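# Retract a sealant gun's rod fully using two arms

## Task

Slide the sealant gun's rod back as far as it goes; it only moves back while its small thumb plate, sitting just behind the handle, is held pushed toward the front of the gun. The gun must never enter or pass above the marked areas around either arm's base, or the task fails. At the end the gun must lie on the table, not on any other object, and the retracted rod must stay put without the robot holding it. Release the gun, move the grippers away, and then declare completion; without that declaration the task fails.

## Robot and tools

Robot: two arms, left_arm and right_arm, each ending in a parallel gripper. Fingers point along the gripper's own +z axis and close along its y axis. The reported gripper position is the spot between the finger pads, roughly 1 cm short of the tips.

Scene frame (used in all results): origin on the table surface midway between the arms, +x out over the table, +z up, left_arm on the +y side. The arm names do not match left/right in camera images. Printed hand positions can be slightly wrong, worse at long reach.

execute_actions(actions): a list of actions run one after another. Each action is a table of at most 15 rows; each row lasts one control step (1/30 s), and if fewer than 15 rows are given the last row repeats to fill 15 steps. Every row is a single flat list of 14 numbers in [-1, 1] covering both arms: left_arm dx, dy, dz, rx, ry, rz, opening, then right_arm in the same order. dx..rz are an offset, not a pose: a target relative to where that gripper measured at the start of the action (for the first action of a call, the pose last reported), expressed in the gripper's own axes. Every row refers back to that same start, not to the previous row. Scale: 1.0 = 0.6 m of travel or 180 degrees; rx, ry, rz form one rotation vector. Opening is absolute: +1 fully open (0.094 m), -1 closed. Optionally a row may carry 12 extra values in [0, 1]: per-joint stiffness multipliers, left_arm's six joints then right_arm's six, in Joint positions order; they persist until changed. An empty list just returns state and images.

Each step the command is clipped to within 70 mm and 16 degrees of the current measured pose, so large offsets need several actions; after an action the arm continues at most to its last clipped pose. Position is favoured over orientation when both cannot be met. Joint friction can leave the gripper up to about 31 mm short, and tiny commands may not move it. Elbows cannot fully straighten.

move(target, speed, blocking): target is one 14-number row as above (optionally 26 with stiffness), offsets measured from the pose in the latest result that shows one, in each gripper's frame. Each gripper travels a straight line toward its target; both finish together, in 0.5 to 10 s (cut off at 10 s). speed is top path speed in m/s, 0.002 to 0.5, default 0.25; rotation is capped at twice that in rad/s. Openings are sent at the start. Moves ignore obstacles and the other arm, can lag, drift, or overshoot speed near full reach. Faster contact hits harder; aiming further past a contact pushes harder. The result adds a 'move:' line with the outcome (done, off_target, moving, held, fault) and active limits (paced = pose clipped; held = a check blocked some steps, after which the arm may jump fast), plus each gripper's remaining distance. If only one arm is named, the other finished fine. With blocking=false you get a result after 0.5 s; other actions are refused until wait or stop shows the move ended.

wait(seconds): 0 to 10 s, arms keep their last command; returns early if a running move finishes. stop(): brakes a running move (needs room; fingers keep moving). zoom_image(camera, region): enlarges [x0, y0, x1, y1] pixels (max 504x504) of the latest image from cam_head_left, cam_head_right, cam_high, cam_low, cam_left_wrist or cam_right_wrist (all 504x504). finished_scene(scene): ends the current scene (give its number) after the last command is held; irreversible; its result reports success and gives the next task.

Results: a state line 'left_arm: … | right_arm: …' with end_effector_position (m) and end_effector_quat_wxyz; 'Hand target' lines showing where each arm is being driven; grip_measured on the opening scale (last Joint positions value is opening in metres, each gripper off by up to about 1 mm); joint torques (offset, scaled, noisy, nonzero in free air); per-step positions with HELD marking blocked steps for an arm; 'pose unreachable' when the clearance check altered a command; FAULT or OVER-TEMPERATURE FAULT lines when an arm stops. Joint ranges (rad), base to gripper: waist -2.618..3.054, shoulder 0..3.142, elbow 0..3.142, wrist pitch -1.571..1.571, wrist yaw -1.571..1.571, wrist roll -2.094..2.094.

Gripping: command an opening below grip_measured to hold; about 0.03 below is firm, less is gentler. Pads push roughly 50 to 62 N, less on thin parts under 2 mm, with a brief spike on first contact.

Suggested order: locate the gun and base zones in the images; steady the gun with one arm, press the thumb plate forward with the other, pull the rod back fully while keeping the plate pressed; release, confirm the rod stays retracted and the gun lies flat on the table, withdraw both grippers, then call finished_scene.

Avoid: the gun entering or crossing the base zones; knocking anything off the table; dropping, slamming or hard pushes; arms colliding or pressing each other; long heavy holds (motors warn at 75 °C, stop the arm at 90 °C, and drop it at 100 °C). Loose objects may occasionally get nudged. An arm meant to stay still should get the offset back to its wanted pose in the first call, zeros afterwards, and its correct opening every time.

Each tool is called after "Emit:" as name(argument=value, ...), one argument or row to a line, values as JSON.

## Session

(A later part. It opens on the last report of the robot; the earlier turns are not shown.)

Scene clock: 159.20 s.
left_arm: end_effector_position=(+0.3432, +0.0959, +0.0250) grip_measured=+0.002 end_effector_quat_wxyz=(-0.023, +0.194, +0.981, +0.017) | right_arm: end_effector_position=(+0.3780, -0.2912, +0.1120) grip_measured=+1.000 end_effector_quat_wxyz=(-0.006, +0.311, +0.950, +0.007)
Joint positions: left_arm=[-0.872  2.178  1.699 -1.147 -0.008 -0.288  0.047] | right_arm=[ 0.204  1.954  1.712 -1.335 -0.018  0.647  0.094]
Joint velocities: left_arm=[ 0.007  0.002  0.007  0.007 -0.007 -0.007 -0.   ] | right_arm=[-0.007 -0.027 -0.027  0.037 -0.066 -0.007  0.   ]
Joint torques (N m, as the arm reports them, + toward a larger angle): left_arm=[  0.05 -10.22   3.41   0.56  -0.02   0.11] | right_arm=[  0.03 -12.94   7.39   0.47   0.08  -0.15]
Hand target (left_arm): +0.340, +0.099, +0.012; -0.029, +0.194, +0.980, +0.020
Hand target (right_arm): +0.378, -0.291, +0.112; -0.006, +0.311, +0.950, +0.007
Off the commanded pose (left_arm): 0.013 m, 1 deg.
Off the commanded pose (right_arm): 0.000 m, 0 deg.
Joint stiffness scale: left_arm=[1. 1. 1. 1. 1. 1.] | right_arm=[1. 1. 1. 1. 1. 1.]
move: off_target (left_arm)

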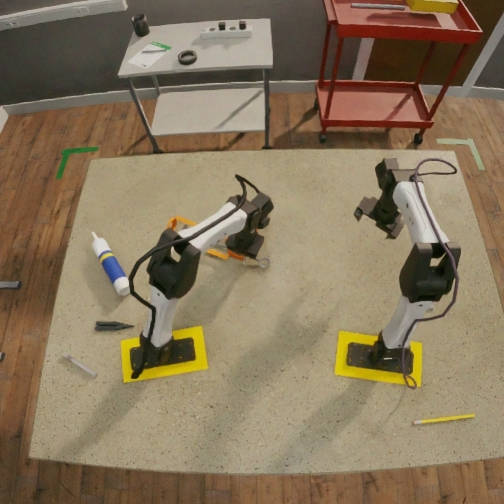

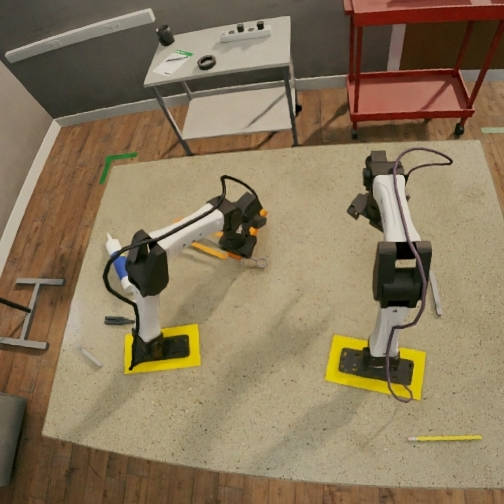

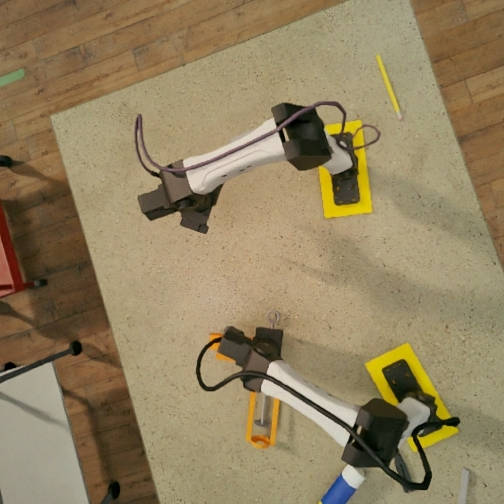

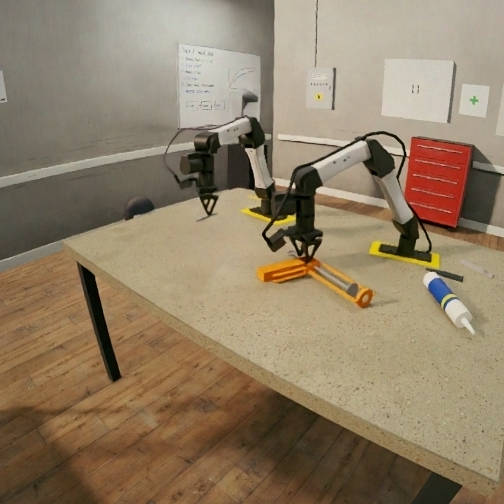

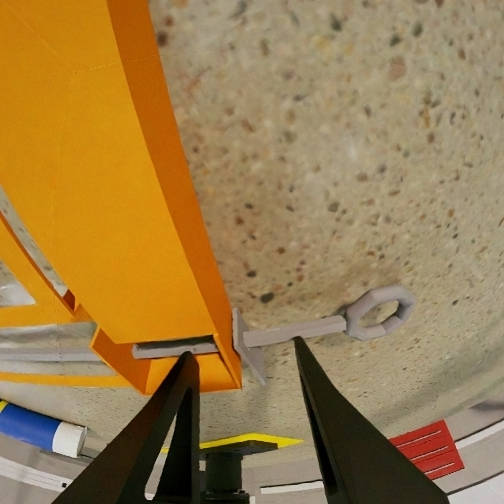

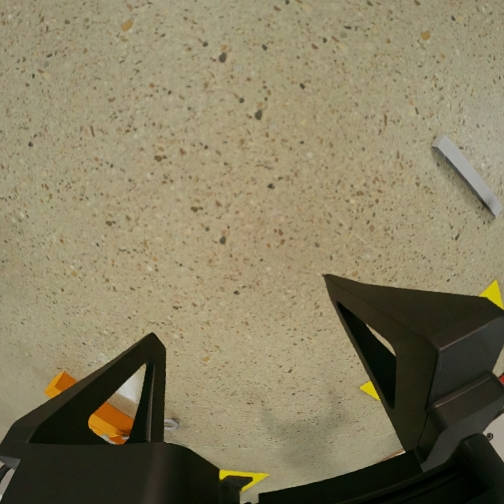

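Emit:
execute_actions(
  actions=[
    [[0,0,-0.003,0,0,0,-0.4, 0,0,0,0,0,0,1]],
    [[0,0,0,0,0,0,-0.7, 0,0,0,0,0,0,1]],
    [[0,0,0,0,0,0,-0.95, 0,0,0,0,0,0,1]],
  ],
)

Scene clock: 166.27 s.
left_arm: end_effector_position=(+0.3440, +0.0973, +0.0250) grip_measured=-0.916 end_effector_quat_wxyz=(-0.021, +0.195, +0.980, +0.021) | right_arm: end_effector_position=(+0.3780, -0.2912, +0.1120) grip_measured=+1.000 end_effector_quat_wxyz=(-0.006, +0.311, +0.950, +0.007)
Joint positions: left_arm=[-0.872  2.178  1.699 -1.148 -0.017 -0.287  0.004] | right_arm=[ 0.204  1.954  1.712 -1.335 -0.018  0.647  0.094]
Joint velocities: left_arm=[-0.012  0.002  0.007 -0.051 -0.007 -0.051  0.001] | right_arm=[-0.002 -0.002  0.002 -0.051 -0.037 -0.007  0.   ]
Joint torques (N m, as the arm reports them, + toward a larger angle): left_arm=[  0.03 -11.08   6.1    0.28  -0.02   0.1 ] | right_arm=[ -0.01 -12.95   7.38   0.47   0.08  -0.15]
Hand target (left_arm): +0.344, +0.097, +0.025; -0.021, +0.194, +0.981, +0.020
Hand target (right_arm): +0.378, -0.291, +0.112; -0.006, +0.311, +0.950, +0.007
Off the commanded pose (left_arm): 0.000 m, 0 deg.
Off the commanded pose (right_arm): 0.000 m, 0 deg.
Joint stiffness scale: left_arm=[1. 1. 1. 1. 1. 1.] | right_arm=[1. 1. 1. 1. 1. 1.]
Step readings (end_effector_position; steps 1 to 15: 1st action; 16 to 30: 2nd action; 31 to 45: 3rd action):
0: left_arm (+0.3432, +0.0959, +0.0250) | right_arm (+0.3780, -0.2912, +0.1120)
1: left_arm (+0.3434, +0.0962, +0.0250) | right_arm (+0.3780, -0.2912, +0.1120)
2: left_arm (+0.3436, +0.0966, +0.0250) | right_arm (+0.3780, -0.2912, +0.1120)
4: left_arm (+0.3438, +0.0968, +0.0250) | right_arm (+0.3780, -0.2912, +0.1120)
8: left_arm (+0.3438, +0.0968, +0.0250) | right_arm (+0.3780, -0.2912, +0.1120)
15: left_arm (+0.3438, +0.0968, +0.0250) | right_arm (+0.3780, -0.2912, +0.1120)
16: left_arm (+0.3438, +0.0969, +0.0250) | right_arm (+0.3780, -0.2912, +0.1120)
17: left_arm (+0.3439, +0.0970, +0.0250) | right_arm (+0.3780, -0.2912, +0.1120)
19: left_arm (+0.3439, +0.0971, +0.0250) | right_arm (+0.3780, -0.2912, +0.1120)
23: left_arm (+0.3439, +0.0971, +0.0250) | right_arm (+0.3780, -0.2912, +0.1120)
30: left_arm (+0.3439, +0.0971, +0.0250) | right_arm (+0.3780, -0.2912, +0.1120)
31: left_arm (+0.3438, +0.0969, +0.0250) | right_arm (+0.3780, -0.2912, +0.1120)
32: left_arm (+0.3442, +0.0976, +0.0250) | right_arm (+0.3780, -0.2912, +0.1120)
34: left_arm (+0.3441, +0.0974, +0.0250) | right_arm (+0.3780, -0.2912, +0.1120)
38: left_arm (+0.3440, +0.0973, +0.0250) | right_arm (+0.3780, -0.2912, +0.1120)
45: end_effector_position above

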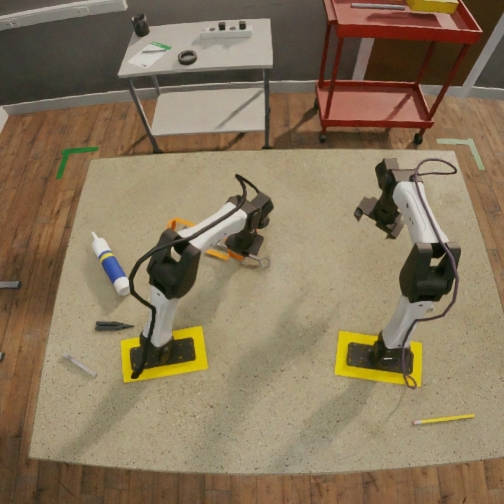

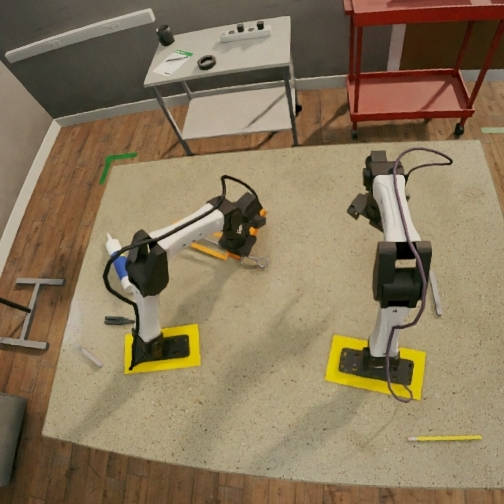

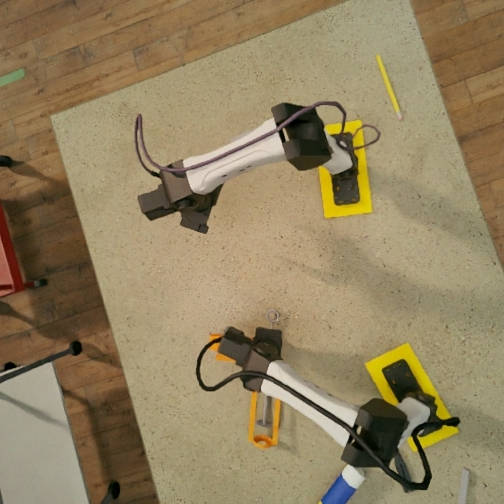

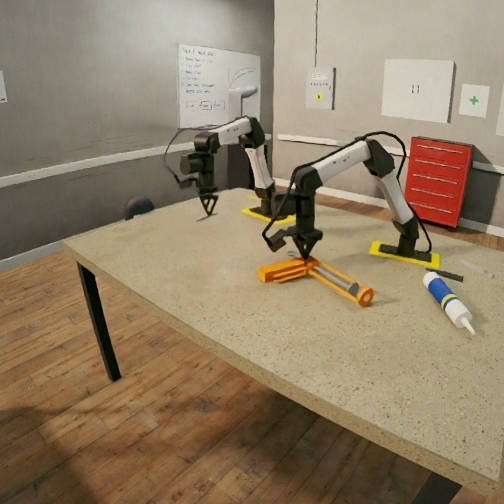

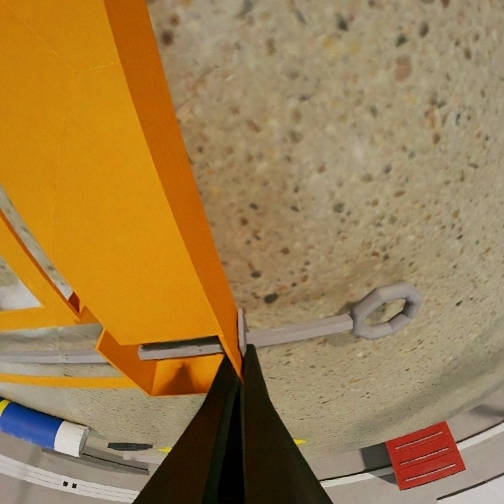

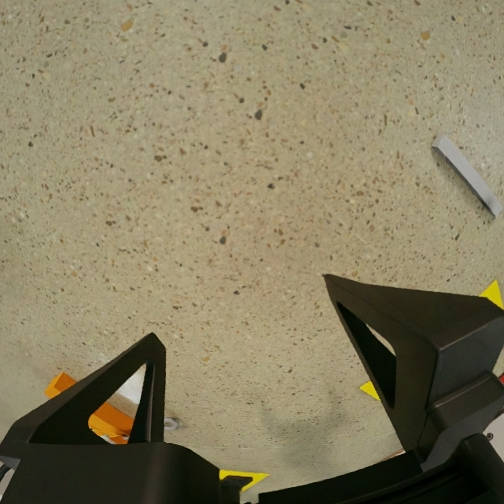

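Emit:
zoom_image(
  camera="cam_head_left",
  region=[190, 210, 290, 290],
)

Emit:
zoom_image(
  camera="cam_head_right",
  region=[190, 210, 290, 290],
)

Region (190, 210, 290, 290) of cam_head_left's 504x504 image, scaled by 5.040, with more detail than that image has; it fills the top 403 rows of this view, and the rest is white.

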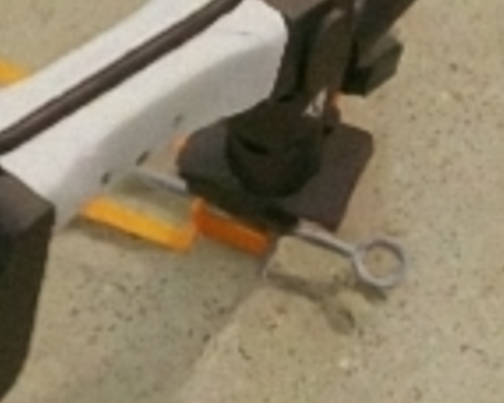

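Region (190, 210, 290, 290) of cam_head_right's 504x504 image, scaled by 5.040, with more detail than that image has; it fills the top 403 rows of this view, and the rest is white.

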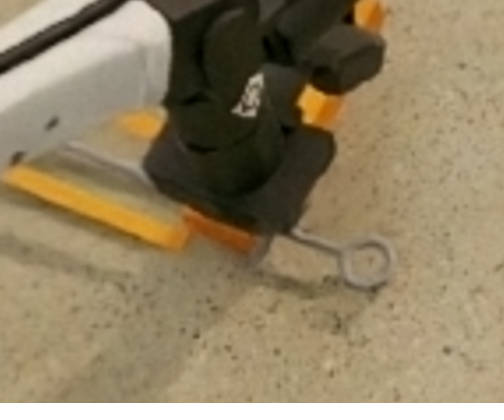

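Emit:
move(
  target=[0,0,0,0,0,0,-0.95, 0.355,0.248,0.053,-0.275,-0.215,-0.527,0.3],
  speed=0.3,
)

Scene clock: 205.80 s.
left_arm: end_effector_position=(+0.3440, +0.0973, +0.0250) grip_measured=-0.916 end_effector_quat_wxyz=(-0.021, +0.195, +0.980, +0.021) | right_arm: end_effector_position=(+0.3028, -0.0488, +0.0951) grip_measured=+0.302 end_effector_quat_wxyz=(+0.398, -0.490, +0.731, +0.258)
Joint positions: left_arm=[-0.872  2.178  1.699 -1.148 -0.017 -0.287  0.004] | right_arm=[ 0.654  1.489  0.667  0.113 -0.568 -0.449  0.061]
Joint velocities: left_arm=[-0.037  0.007  0.002  0.066  0.051  0.007  0.001] | right_arm=[-0.007  0.002 -0.002  0.081 -0.066  0.022 -0.001]
Joint torques (N m, as the arm reports them, + toward a larger angle): left_arm=[  0.02 -11.07   6.1    0.29  -0.03   0.12] | right_arm=[ 0.67 -5.41  5.42  2.16 -0.21 -0.22]
Hand target (left_arm): +0.344, +0.097, +0.025; -0.021, +0.195, +0.980, +0.021
Hand target (right_arm): +0.293, -0.050, +0.077; +0.379, -0.495, +0.736, +0.263
Off the commanded pose (left_arm): 0.000 m, 0 deg.
Off the commanded pose (right_arm): 0.014 m, 2 deg.
Joint stiffness scale: left_arm=[1. 1. 1. 1. 1. 1.] | right_arm=[1. 1. 1. 1. 1. 1.]
move: off_target (right_arm)

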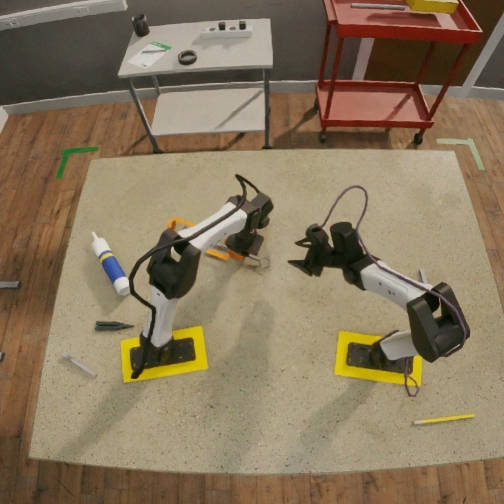

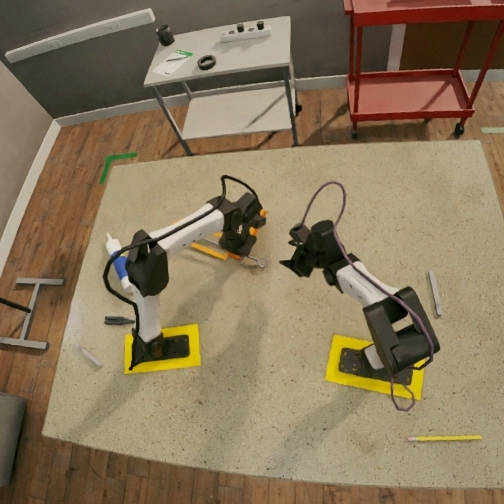

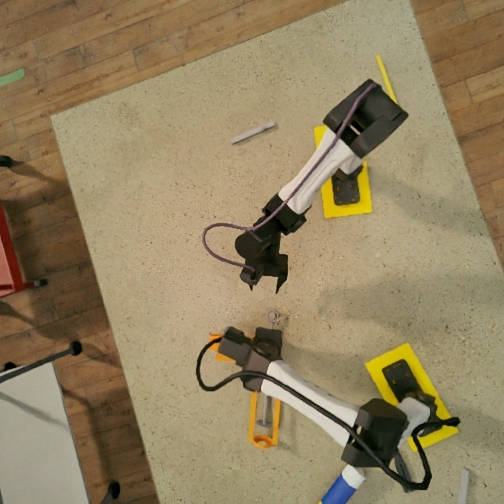

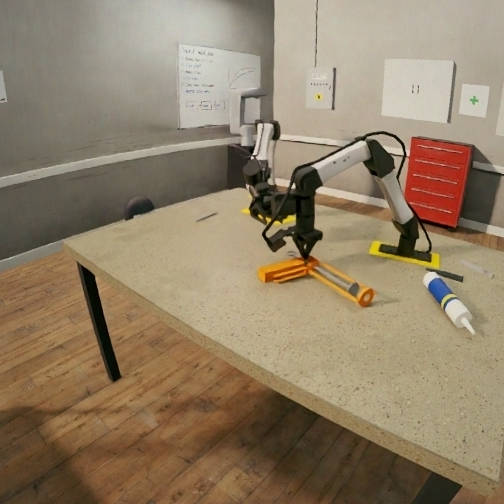

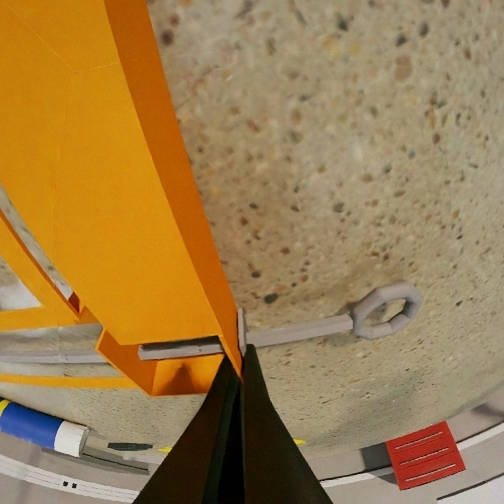

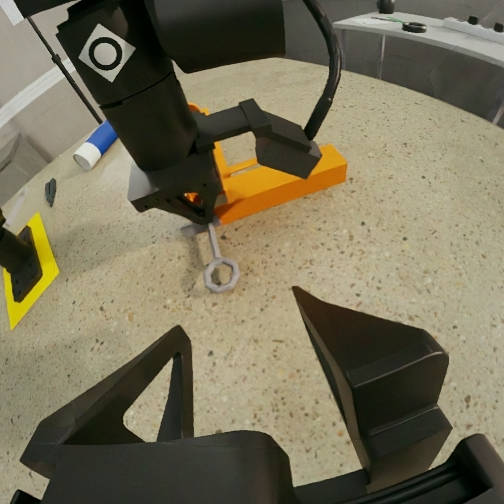

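Emit:
move(
  target=[0,0,0,0,0,0,-0.95, 0.03,0.02,0.1,0,0,0,0.3],
  speed=0.1,
)

Scene clock: 215.63 s.
left_arm: end_effector_position=(+0.3440, +0.0973, +0.0250) grip_measured=-0.916 end_effector_quat_wxyz=(-0.021, +0.195, +0.980, +0.021) | right_arm: end_effector_position=(+0.3102, -0.0092, +0.0558) grip_measured=+0.302 end_effector_quat_wxyz=(+0.405, -0.493, +0.726, +0.257)
Joint positions: left_arm=[-0.872  2.178  1.699 -1.148 -0.017 -0.287  0.004] | right_arm=[ 0.763  1.709  0.667  0.386 -0.487 -0.378  0.061]
Joint velocities: left_arm=[ 0.007  0.007 -0.012 -0.022  0.022  0.007  0.   ] | right_arm=[-0.012  0.007 -0.017  0.037  0.022 -0.022 -0.001]
Joint torques (N m, as the arm reports them, + toward a larger angle): left_arm=[  0.03 -11.08   6.1    0.28  -0.03   0.12] | right_arm=[ 0.62 -7.36  6.88  2.24 -0.02 -0.07]
Hand target (left_arm): +0.344, +0.097, +0.025; -0.021, +0.195, +0.980, +0.021
Hand target (right_arm): +0.309, -0.008, +0.048; +0.398, -0.491, +0.731, +0.256
Off the commanded pose (left_arm): 0.000 m, 0 deg.
Off the commanded pose (right_arm): 0.009 m, 1 deg.
Joint stiffness scale: left_arm=[1. 1. 1. 1. 1. 1.] | right_arm=[1. 1. 1. 1. 1. 1.]
move: done

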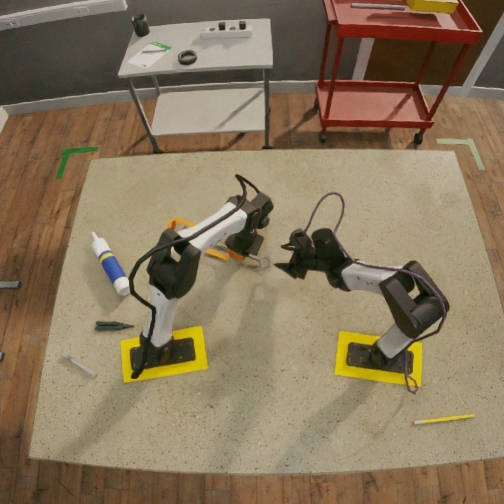

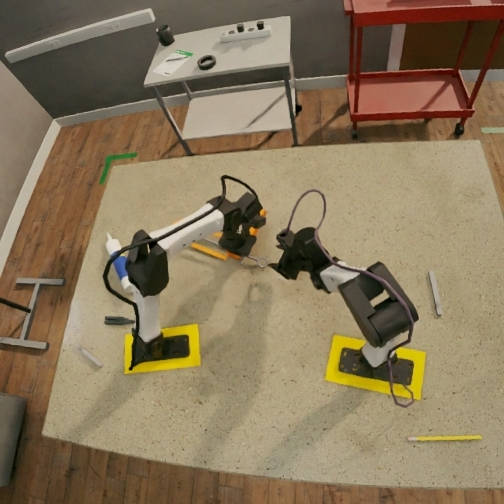

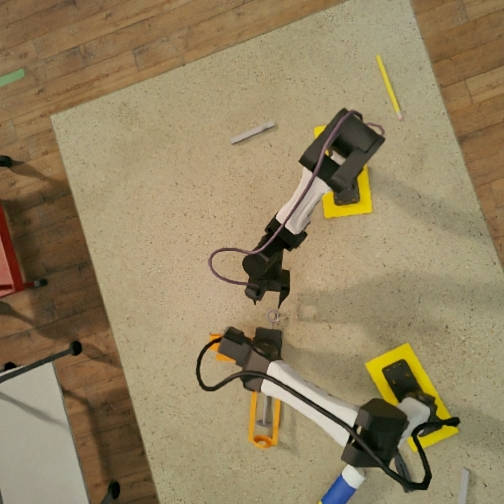

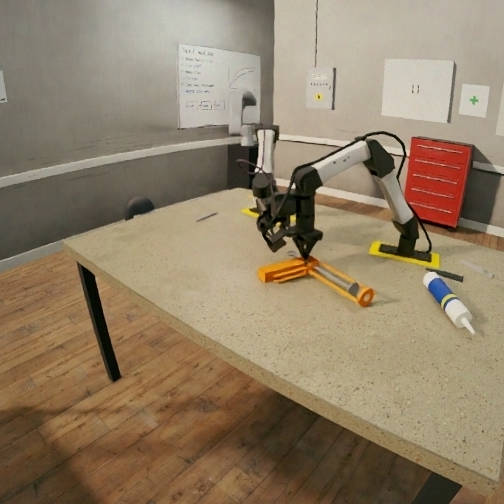

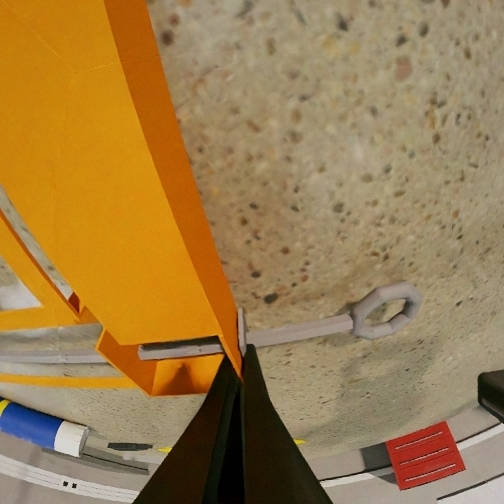

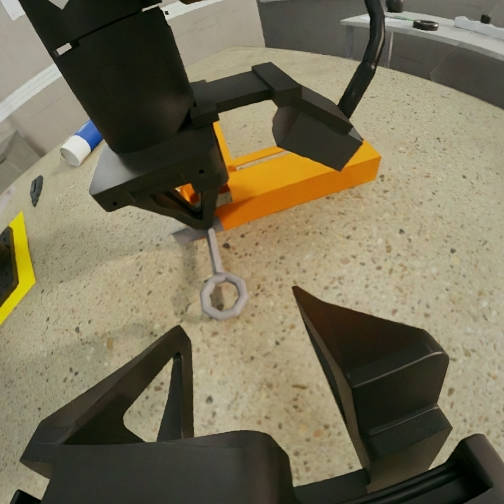

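Emit:
move(
  target=[0,0,0,0,0,0,-0.95, 0.05,0.025,0.04,0,0,0,0.3],
  speed=0.06,
)

Emit:
zoom_image(
  camera="cam_head_left",
  region=[210, 200, 340, 300],
)

Scene clock: 222.77 s.
left_arm: end_effector_position=(+0.3440, +0.0973, +0.0250) grip_measured=-0.916 end_effector_quat_wxyz=(-0.021, +0.195, +0.980, +0.021) | right_arm: end_effector_position=(+0.3091, +0.0043, +0.0354) grip_measured=+0.302 end_effector_quat_wxyz=(+0.425, -0.495, +0.713, +0.258)
Joint positions: left_arm=[-0.872  2.178  1.699 -1.148 -0.017 -0.287  0.004] | right_arm=[ 0.801  1.82   0.631  0.588 -0.46  -0.357  0.061]
Joint velocities: left_arm=[ 0.022  0.002 -0.007  0.022 -0.037  0.007  0.   ] | right_arm=[ 0.012  0.002 -0.012 -0.095 -0.007 -0.007 -0.001]
Joint torques (N m, as the arm reports them, + toward a larger angle): left_arm=[  0.02 -11.07   6.09   0.28  -0.03   0.12] | right_arm=[ 0.72 -7.8   3.97  2.3  -0.02 -0.09]
Hand target (left_arm): +0.344, +0.097, +0.025; -0.021, +0.195, +0.980, +0.021
Hand target (right_arm): +0.299, -0.001, +0.018; +0.405, -0.494, +0.726, +0.256
Off the commanded pose (left_arm): 0.000 m, 0 deg.
Off the commanded pose (right_arm): 0.021 m, 3 deg.
Joint stiffness scale: left_arm=[1. 1. 1. 1. 1. 1.] | right_arm=[1. 1. 1. 1. 1. 1.]
move: off_target (right_arm)

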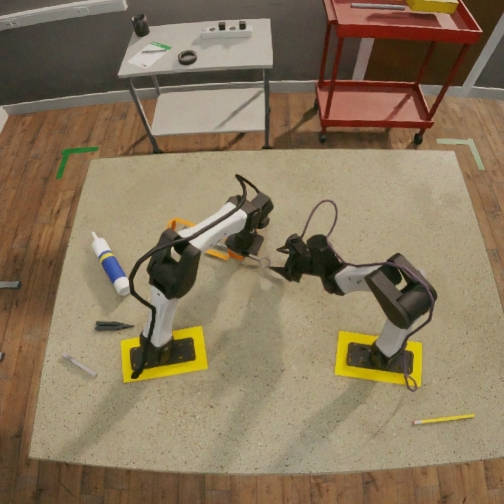

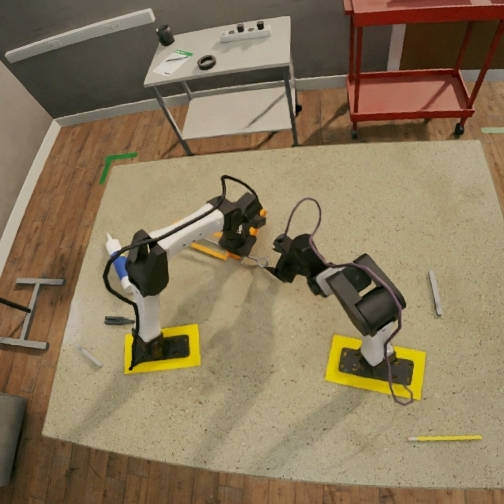

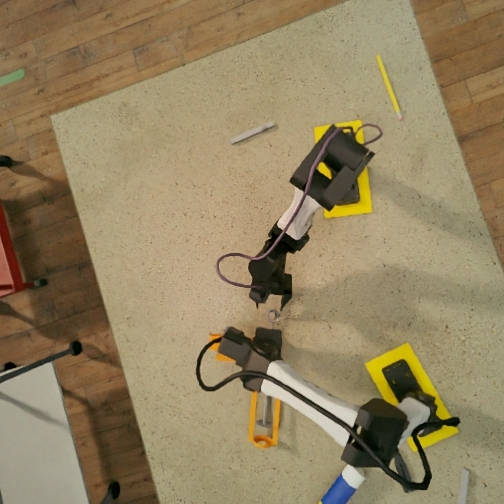

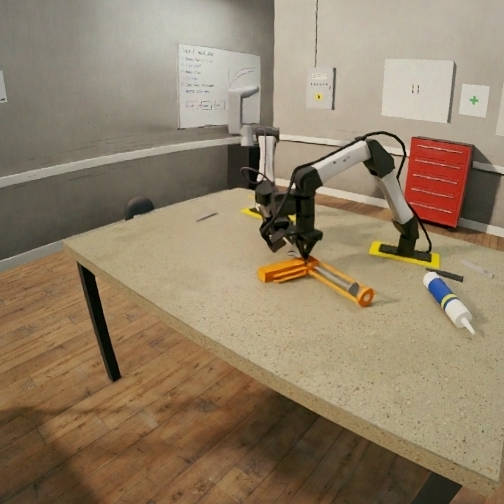

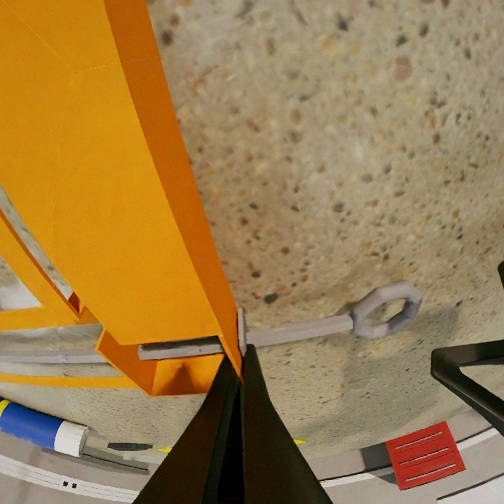

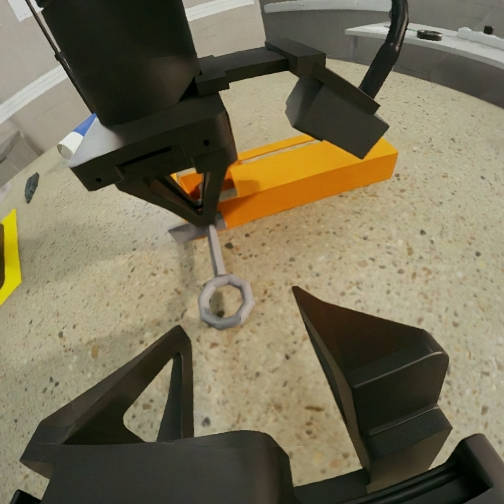

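Region (210, 200, 340, 300) of cam_head_left's 504x504 image, scaled by 3.877, with more detail than that image has; it fills the top 388 rows of this view, and the rest is white.

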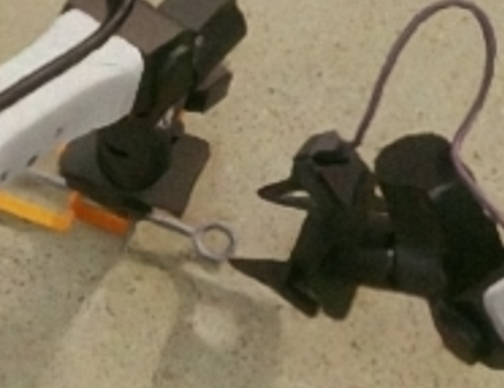

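Emit:
move(
  target=[0,0,0,0,0,0,-0.95, 0.03,0.02,0.055,0,0,0,0.3],
  speed=0.05,
)

Emit:
zoom_image(
  camera="cam_head_left",
  region=[210, 200, 340, 300],
)

Scene clock: 229.80 s.
left_arm: end_effector_position=(+0.3440, +0.0973, +0.0250) grip_measured=-0.916 end_effector_quat_wxyz=(-0.021, +0.195, +0.980, +0.021) | right_arm: end_effector_position=(+0.3033, +0.0207, +0.0073) grip_measured=+0.302 end_effector_quat_wxyz=(+0.425, -0.498, +0.710, +0.260)
Joint positions: left_arm=[-0.872  2.178  1.699 -1.148 -0.017 -0.287  0.004] | right_arm=[ 0.853  1.957  0.631  0.739 -0.425 -0.33   0.061]
Joint velocities: left_arm=[-0.002  0.007  0.012  0.007  0.007  0.022  0.001] | right_arm=[ 0.012  0.007  0.007  0.022  0.037  0.051 -0.   ]
Joint torques (N m, as the arm reports them, + toward a larger angle): left_arm=[  0.02 -11.08   6.1    0.28  -0.03   0.12] | right_arm=[ 0.72 -8.09  7.49  2.27  0.01 -0.1 ]
Hand target (left_arm): +0.344, +0.097, +0.025; -0.021, +0.195, +0.980, +0.021
Hand target (right_arm): +0.308, +0.026, +0.003; +0.424, -0.496, +0.713, +0.257
Off the commanded pose (left_arm): 0.000 m, 0 deg.
Off the commanded pose (right_arm): 0.008 m, 1 deg.
Joint stiffness scale: left_arm=[1. 1. 1. 1. 1. 1.] | right_arm=[1. 1. 1. 1. 1. 1.]
move: done

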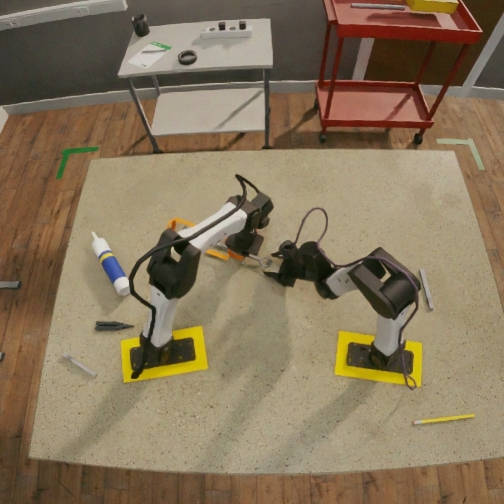

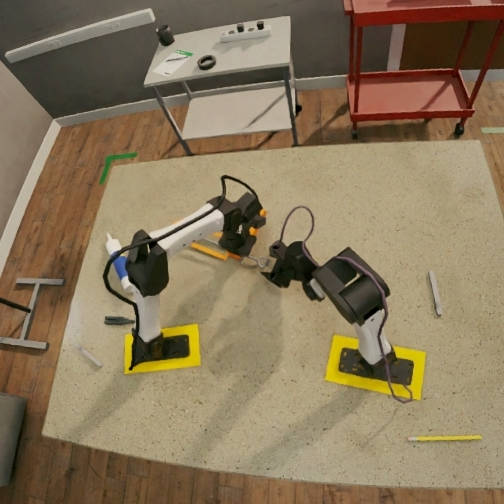

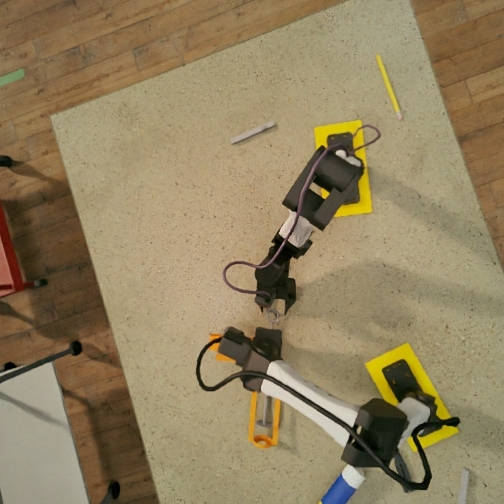

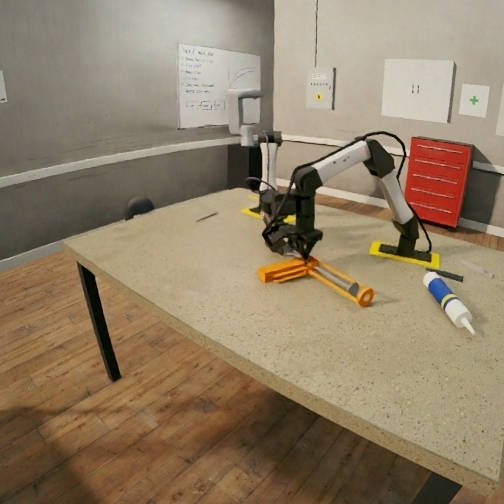

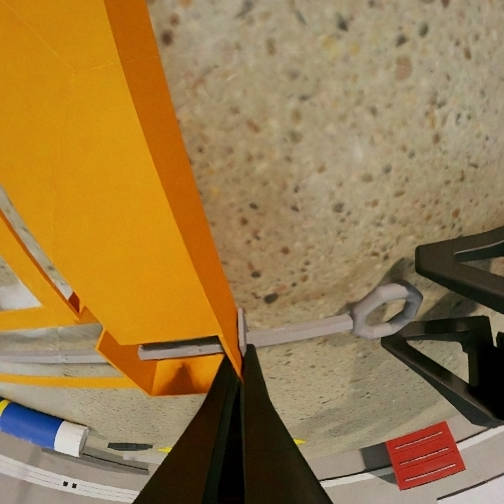

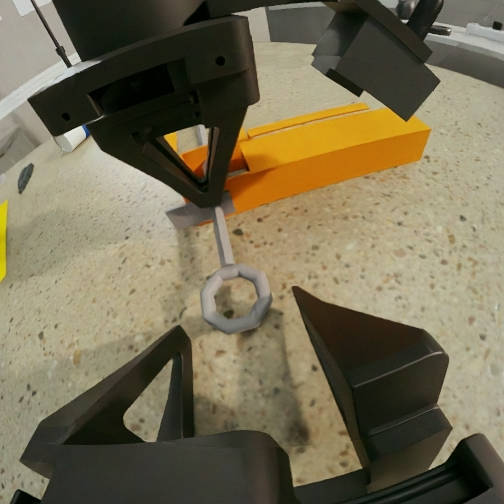

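Region (210, 200, 340, 300) of cam_head_left's 504x504 image, scaled by 3.877, with more detail than that image has; it fills the top 388 rows of this view, and the rest is white.

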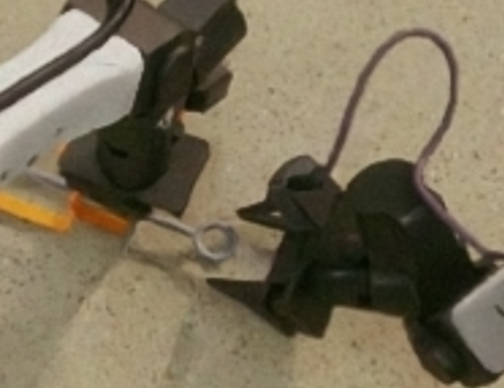

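Emit:
move(
  target=[0,0,0,0,0,0,-0.95, -0.03,0,0.047,0,0,0,0.3],
  speed=0.05,
)

Emit:
zoom_image(
  camera="cam_head_left",
  region=[210, 200, 340, 300],
)

Scene clock: 236.33 s.
left_arm: end_effector_position=(+0.3440, +0.0973, +0.0250) grip_measured=-0.916 end_effector_quat_wxyz=(-0.021, +0.195, +0.980, +0.021) | right_arm: end_effector_position=(+0.3157, +0.0494, +0.0210) grip_measured=+0.302 end_effector_quat_wxyz=(+0.442, -0.500, +0.697, +0.262)
Joint positions: left_arm=[-0.872  2.178  1.699 -1.148 -0.017 -0.287  0.004] | right_arm=[ 0.897  1.99   0.731  0.723 -0.393 -0.312  0.061]
Joint velocities: left_arm=[-0.012  0.007  0.007  0.007 -0.007 -0.022 -0.   ] | right_arm=[-0.002 -0.012  0.017 -0.022  0.007  0.007  0.001]
Joint torques (N m, as the arm reports them, + toward a larger angle): left_arm=[  0.02 -11.07   6.11   0.28  -0.03   0.12] | right_arm=[ 0.69 -9.11  7.71  1.95  0.02 -0.07]
Hand target (left_arm): +0.344, +0.097, +0.025; -0.021, +0.195, +0.980, +0.021
Hand target (right_arm): +0.315, +0.051, +0.009; +0.425, -0.499, +0.709, +0.259
Off the commanded pose (left_arm): 0.000 m, 0 deg.
Off the commanded pose (right_arm): 0.013 m, 3 deg.
Joint stiffness scale: left_arm=[1. 1. 1. 1. 1. 1.] | right_arm=[1. 1. 1. 1. 1. 1.]
move: off_target (right_arm)

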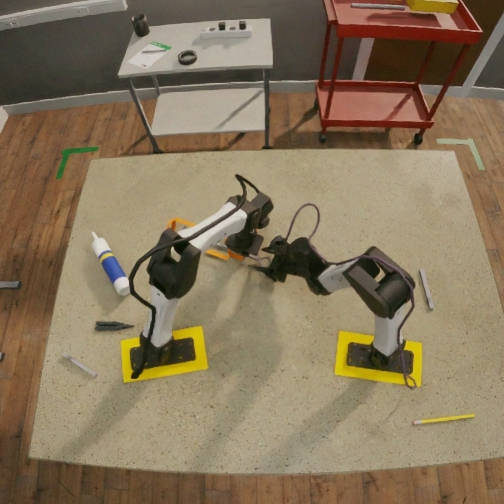

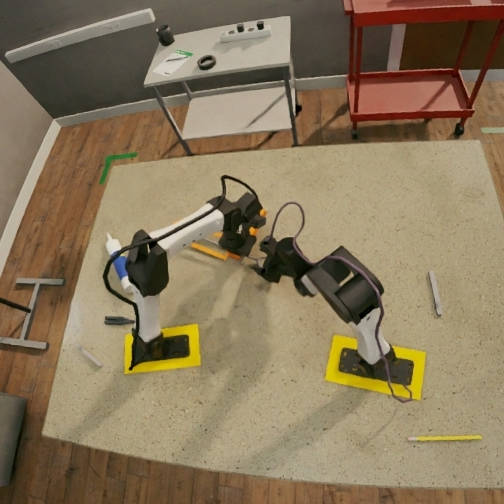

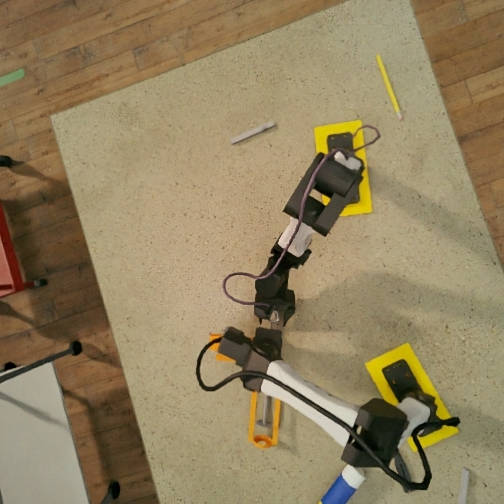

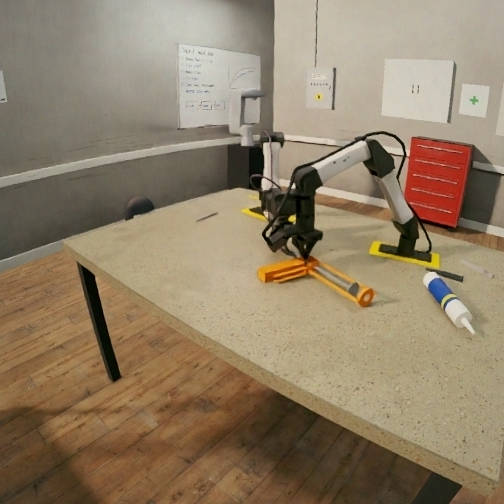

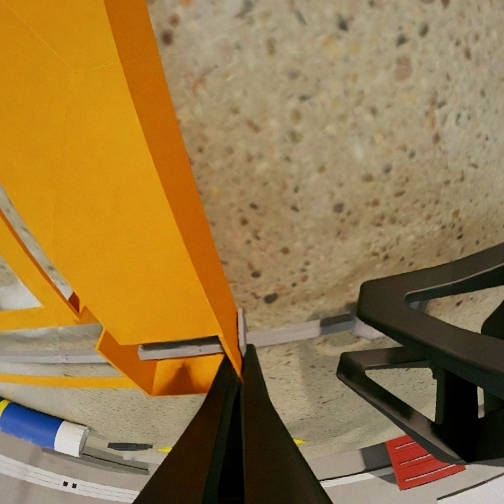

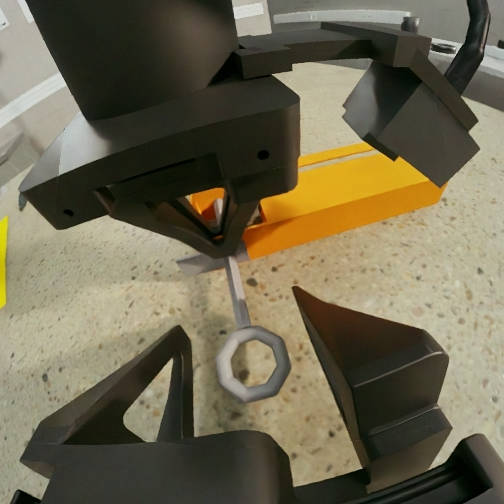

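Region (210, 200, 340, 300) of cam_head_left's 504x504 image, scaled by 3.877, with more detail than that image has; it fills the top 388 rows of this view, and the rest is white.

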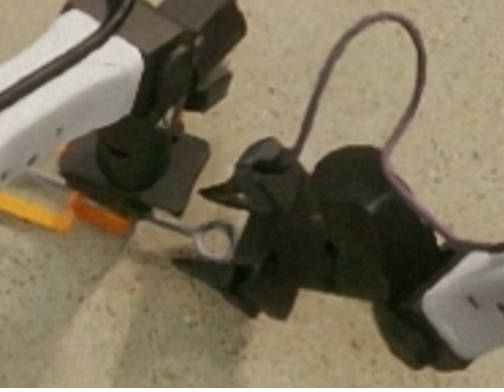

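Emit:
move(
  target=[0,0,0,0,0,0,-0.95, 0.04,0,0.012,0,0,0,0.3],
  speed=0.04,
)

Emit:
zoom_image(
  camera="cam_head_left",
  region=[210, 200, 340, 300],
)

Scene clock: 247.37 s.
left_arm: end_effector_position=(+0.3440, +0.0973, +0.0250) grip_measured=-0.916 end_effector_quat_wxyz=(-0.021, +0.195, +0.980, +0.021) | right_arm: end_effector_position=(+0.3205, +0.0508, +0.0114) grip_measured=+0.302 end_effector_quat_wxyz=(+0.454, -0.497, +0.691, +0.263)
Joint positions: left_arm=[-0.872  2.178  1.699 -1.148 -0.017 -0.287  0.004] | right_arm=[ 0.892  2.054  0.731  0.814 -0.395 -0.31   0.061]
Joint velocities: left_arm=[ 0.012 -0.002 -0.002 -0.022 -0.007 -0.066  0.   ] | right_arm=[ 0.007 -0.007  0.002  0.051 -0.022  0.037 -0.001]
Joint torques (N m, as the arm reports them, + toward a larger angle): left_arm=[  0.02 -11.08   6.11   0.28  -0.03   0.12] | right_arm=[-0.67 -9.54  4.05  2.35 -0.15 -0.24]
Hand target (left_arm): +0.344, +0.097, +0.025; -0.021, +0.195, +0.980, +0.021
Hand target (right_arm): +0.316, +0.044, -0.003; +0.442, -0.500, +0.697, +0.262
Off the commanded pose (left_arm): 0.000 m, 0 deg.
Off the commanded pose (right_arm): 0.017 m, 2 deg.
Joint stiffness scale: left_arm=[1. 1. 1. 1. 1. 1.] | right_arm=[1. 1. 1. 1. 1. 1.]
move: off_target (right_arm)

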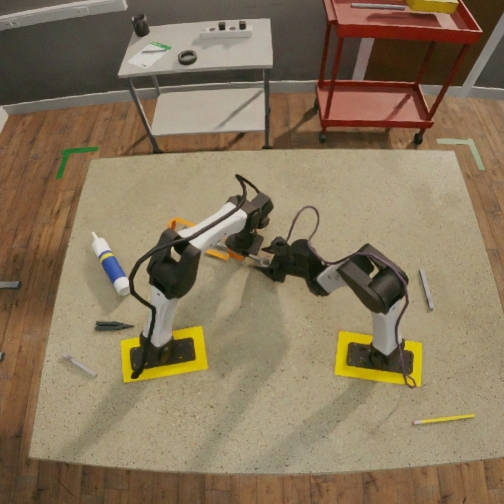

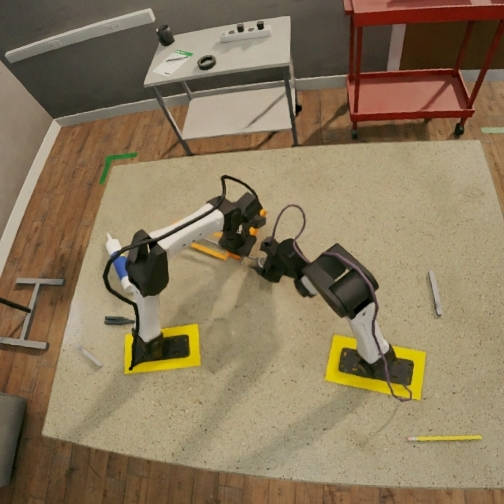

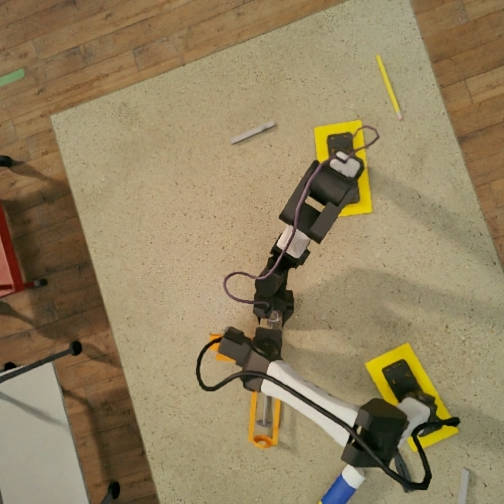

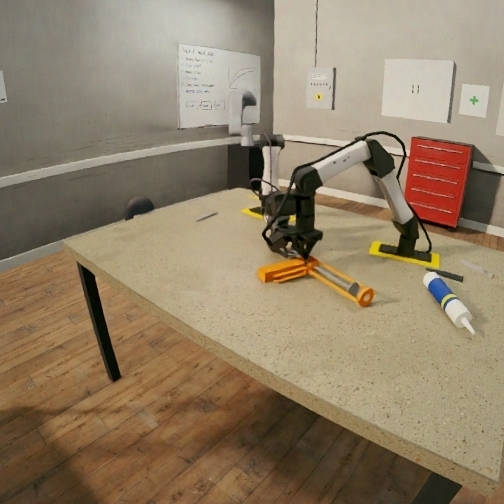

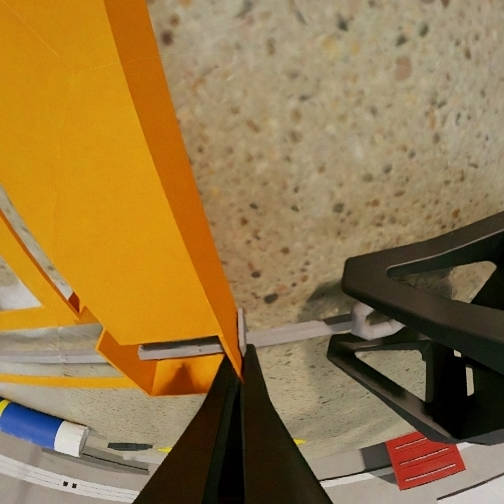

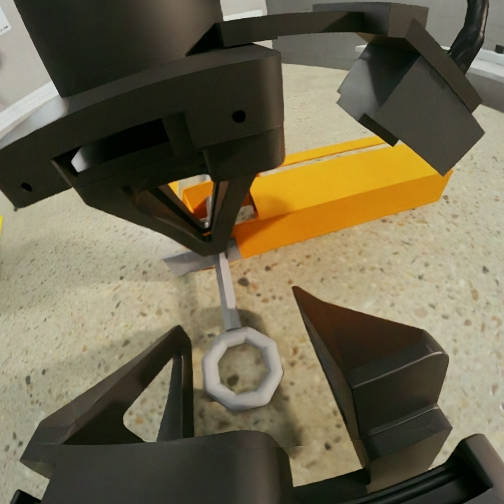

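Region (210, 200, 340, 300) of cam_head_left's 504x504 image, scaled by 3.877, with more detail than that image has; it fills the top 388 rows of this view, and the rest is white.

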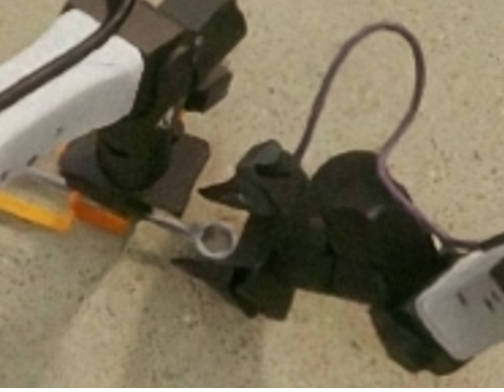

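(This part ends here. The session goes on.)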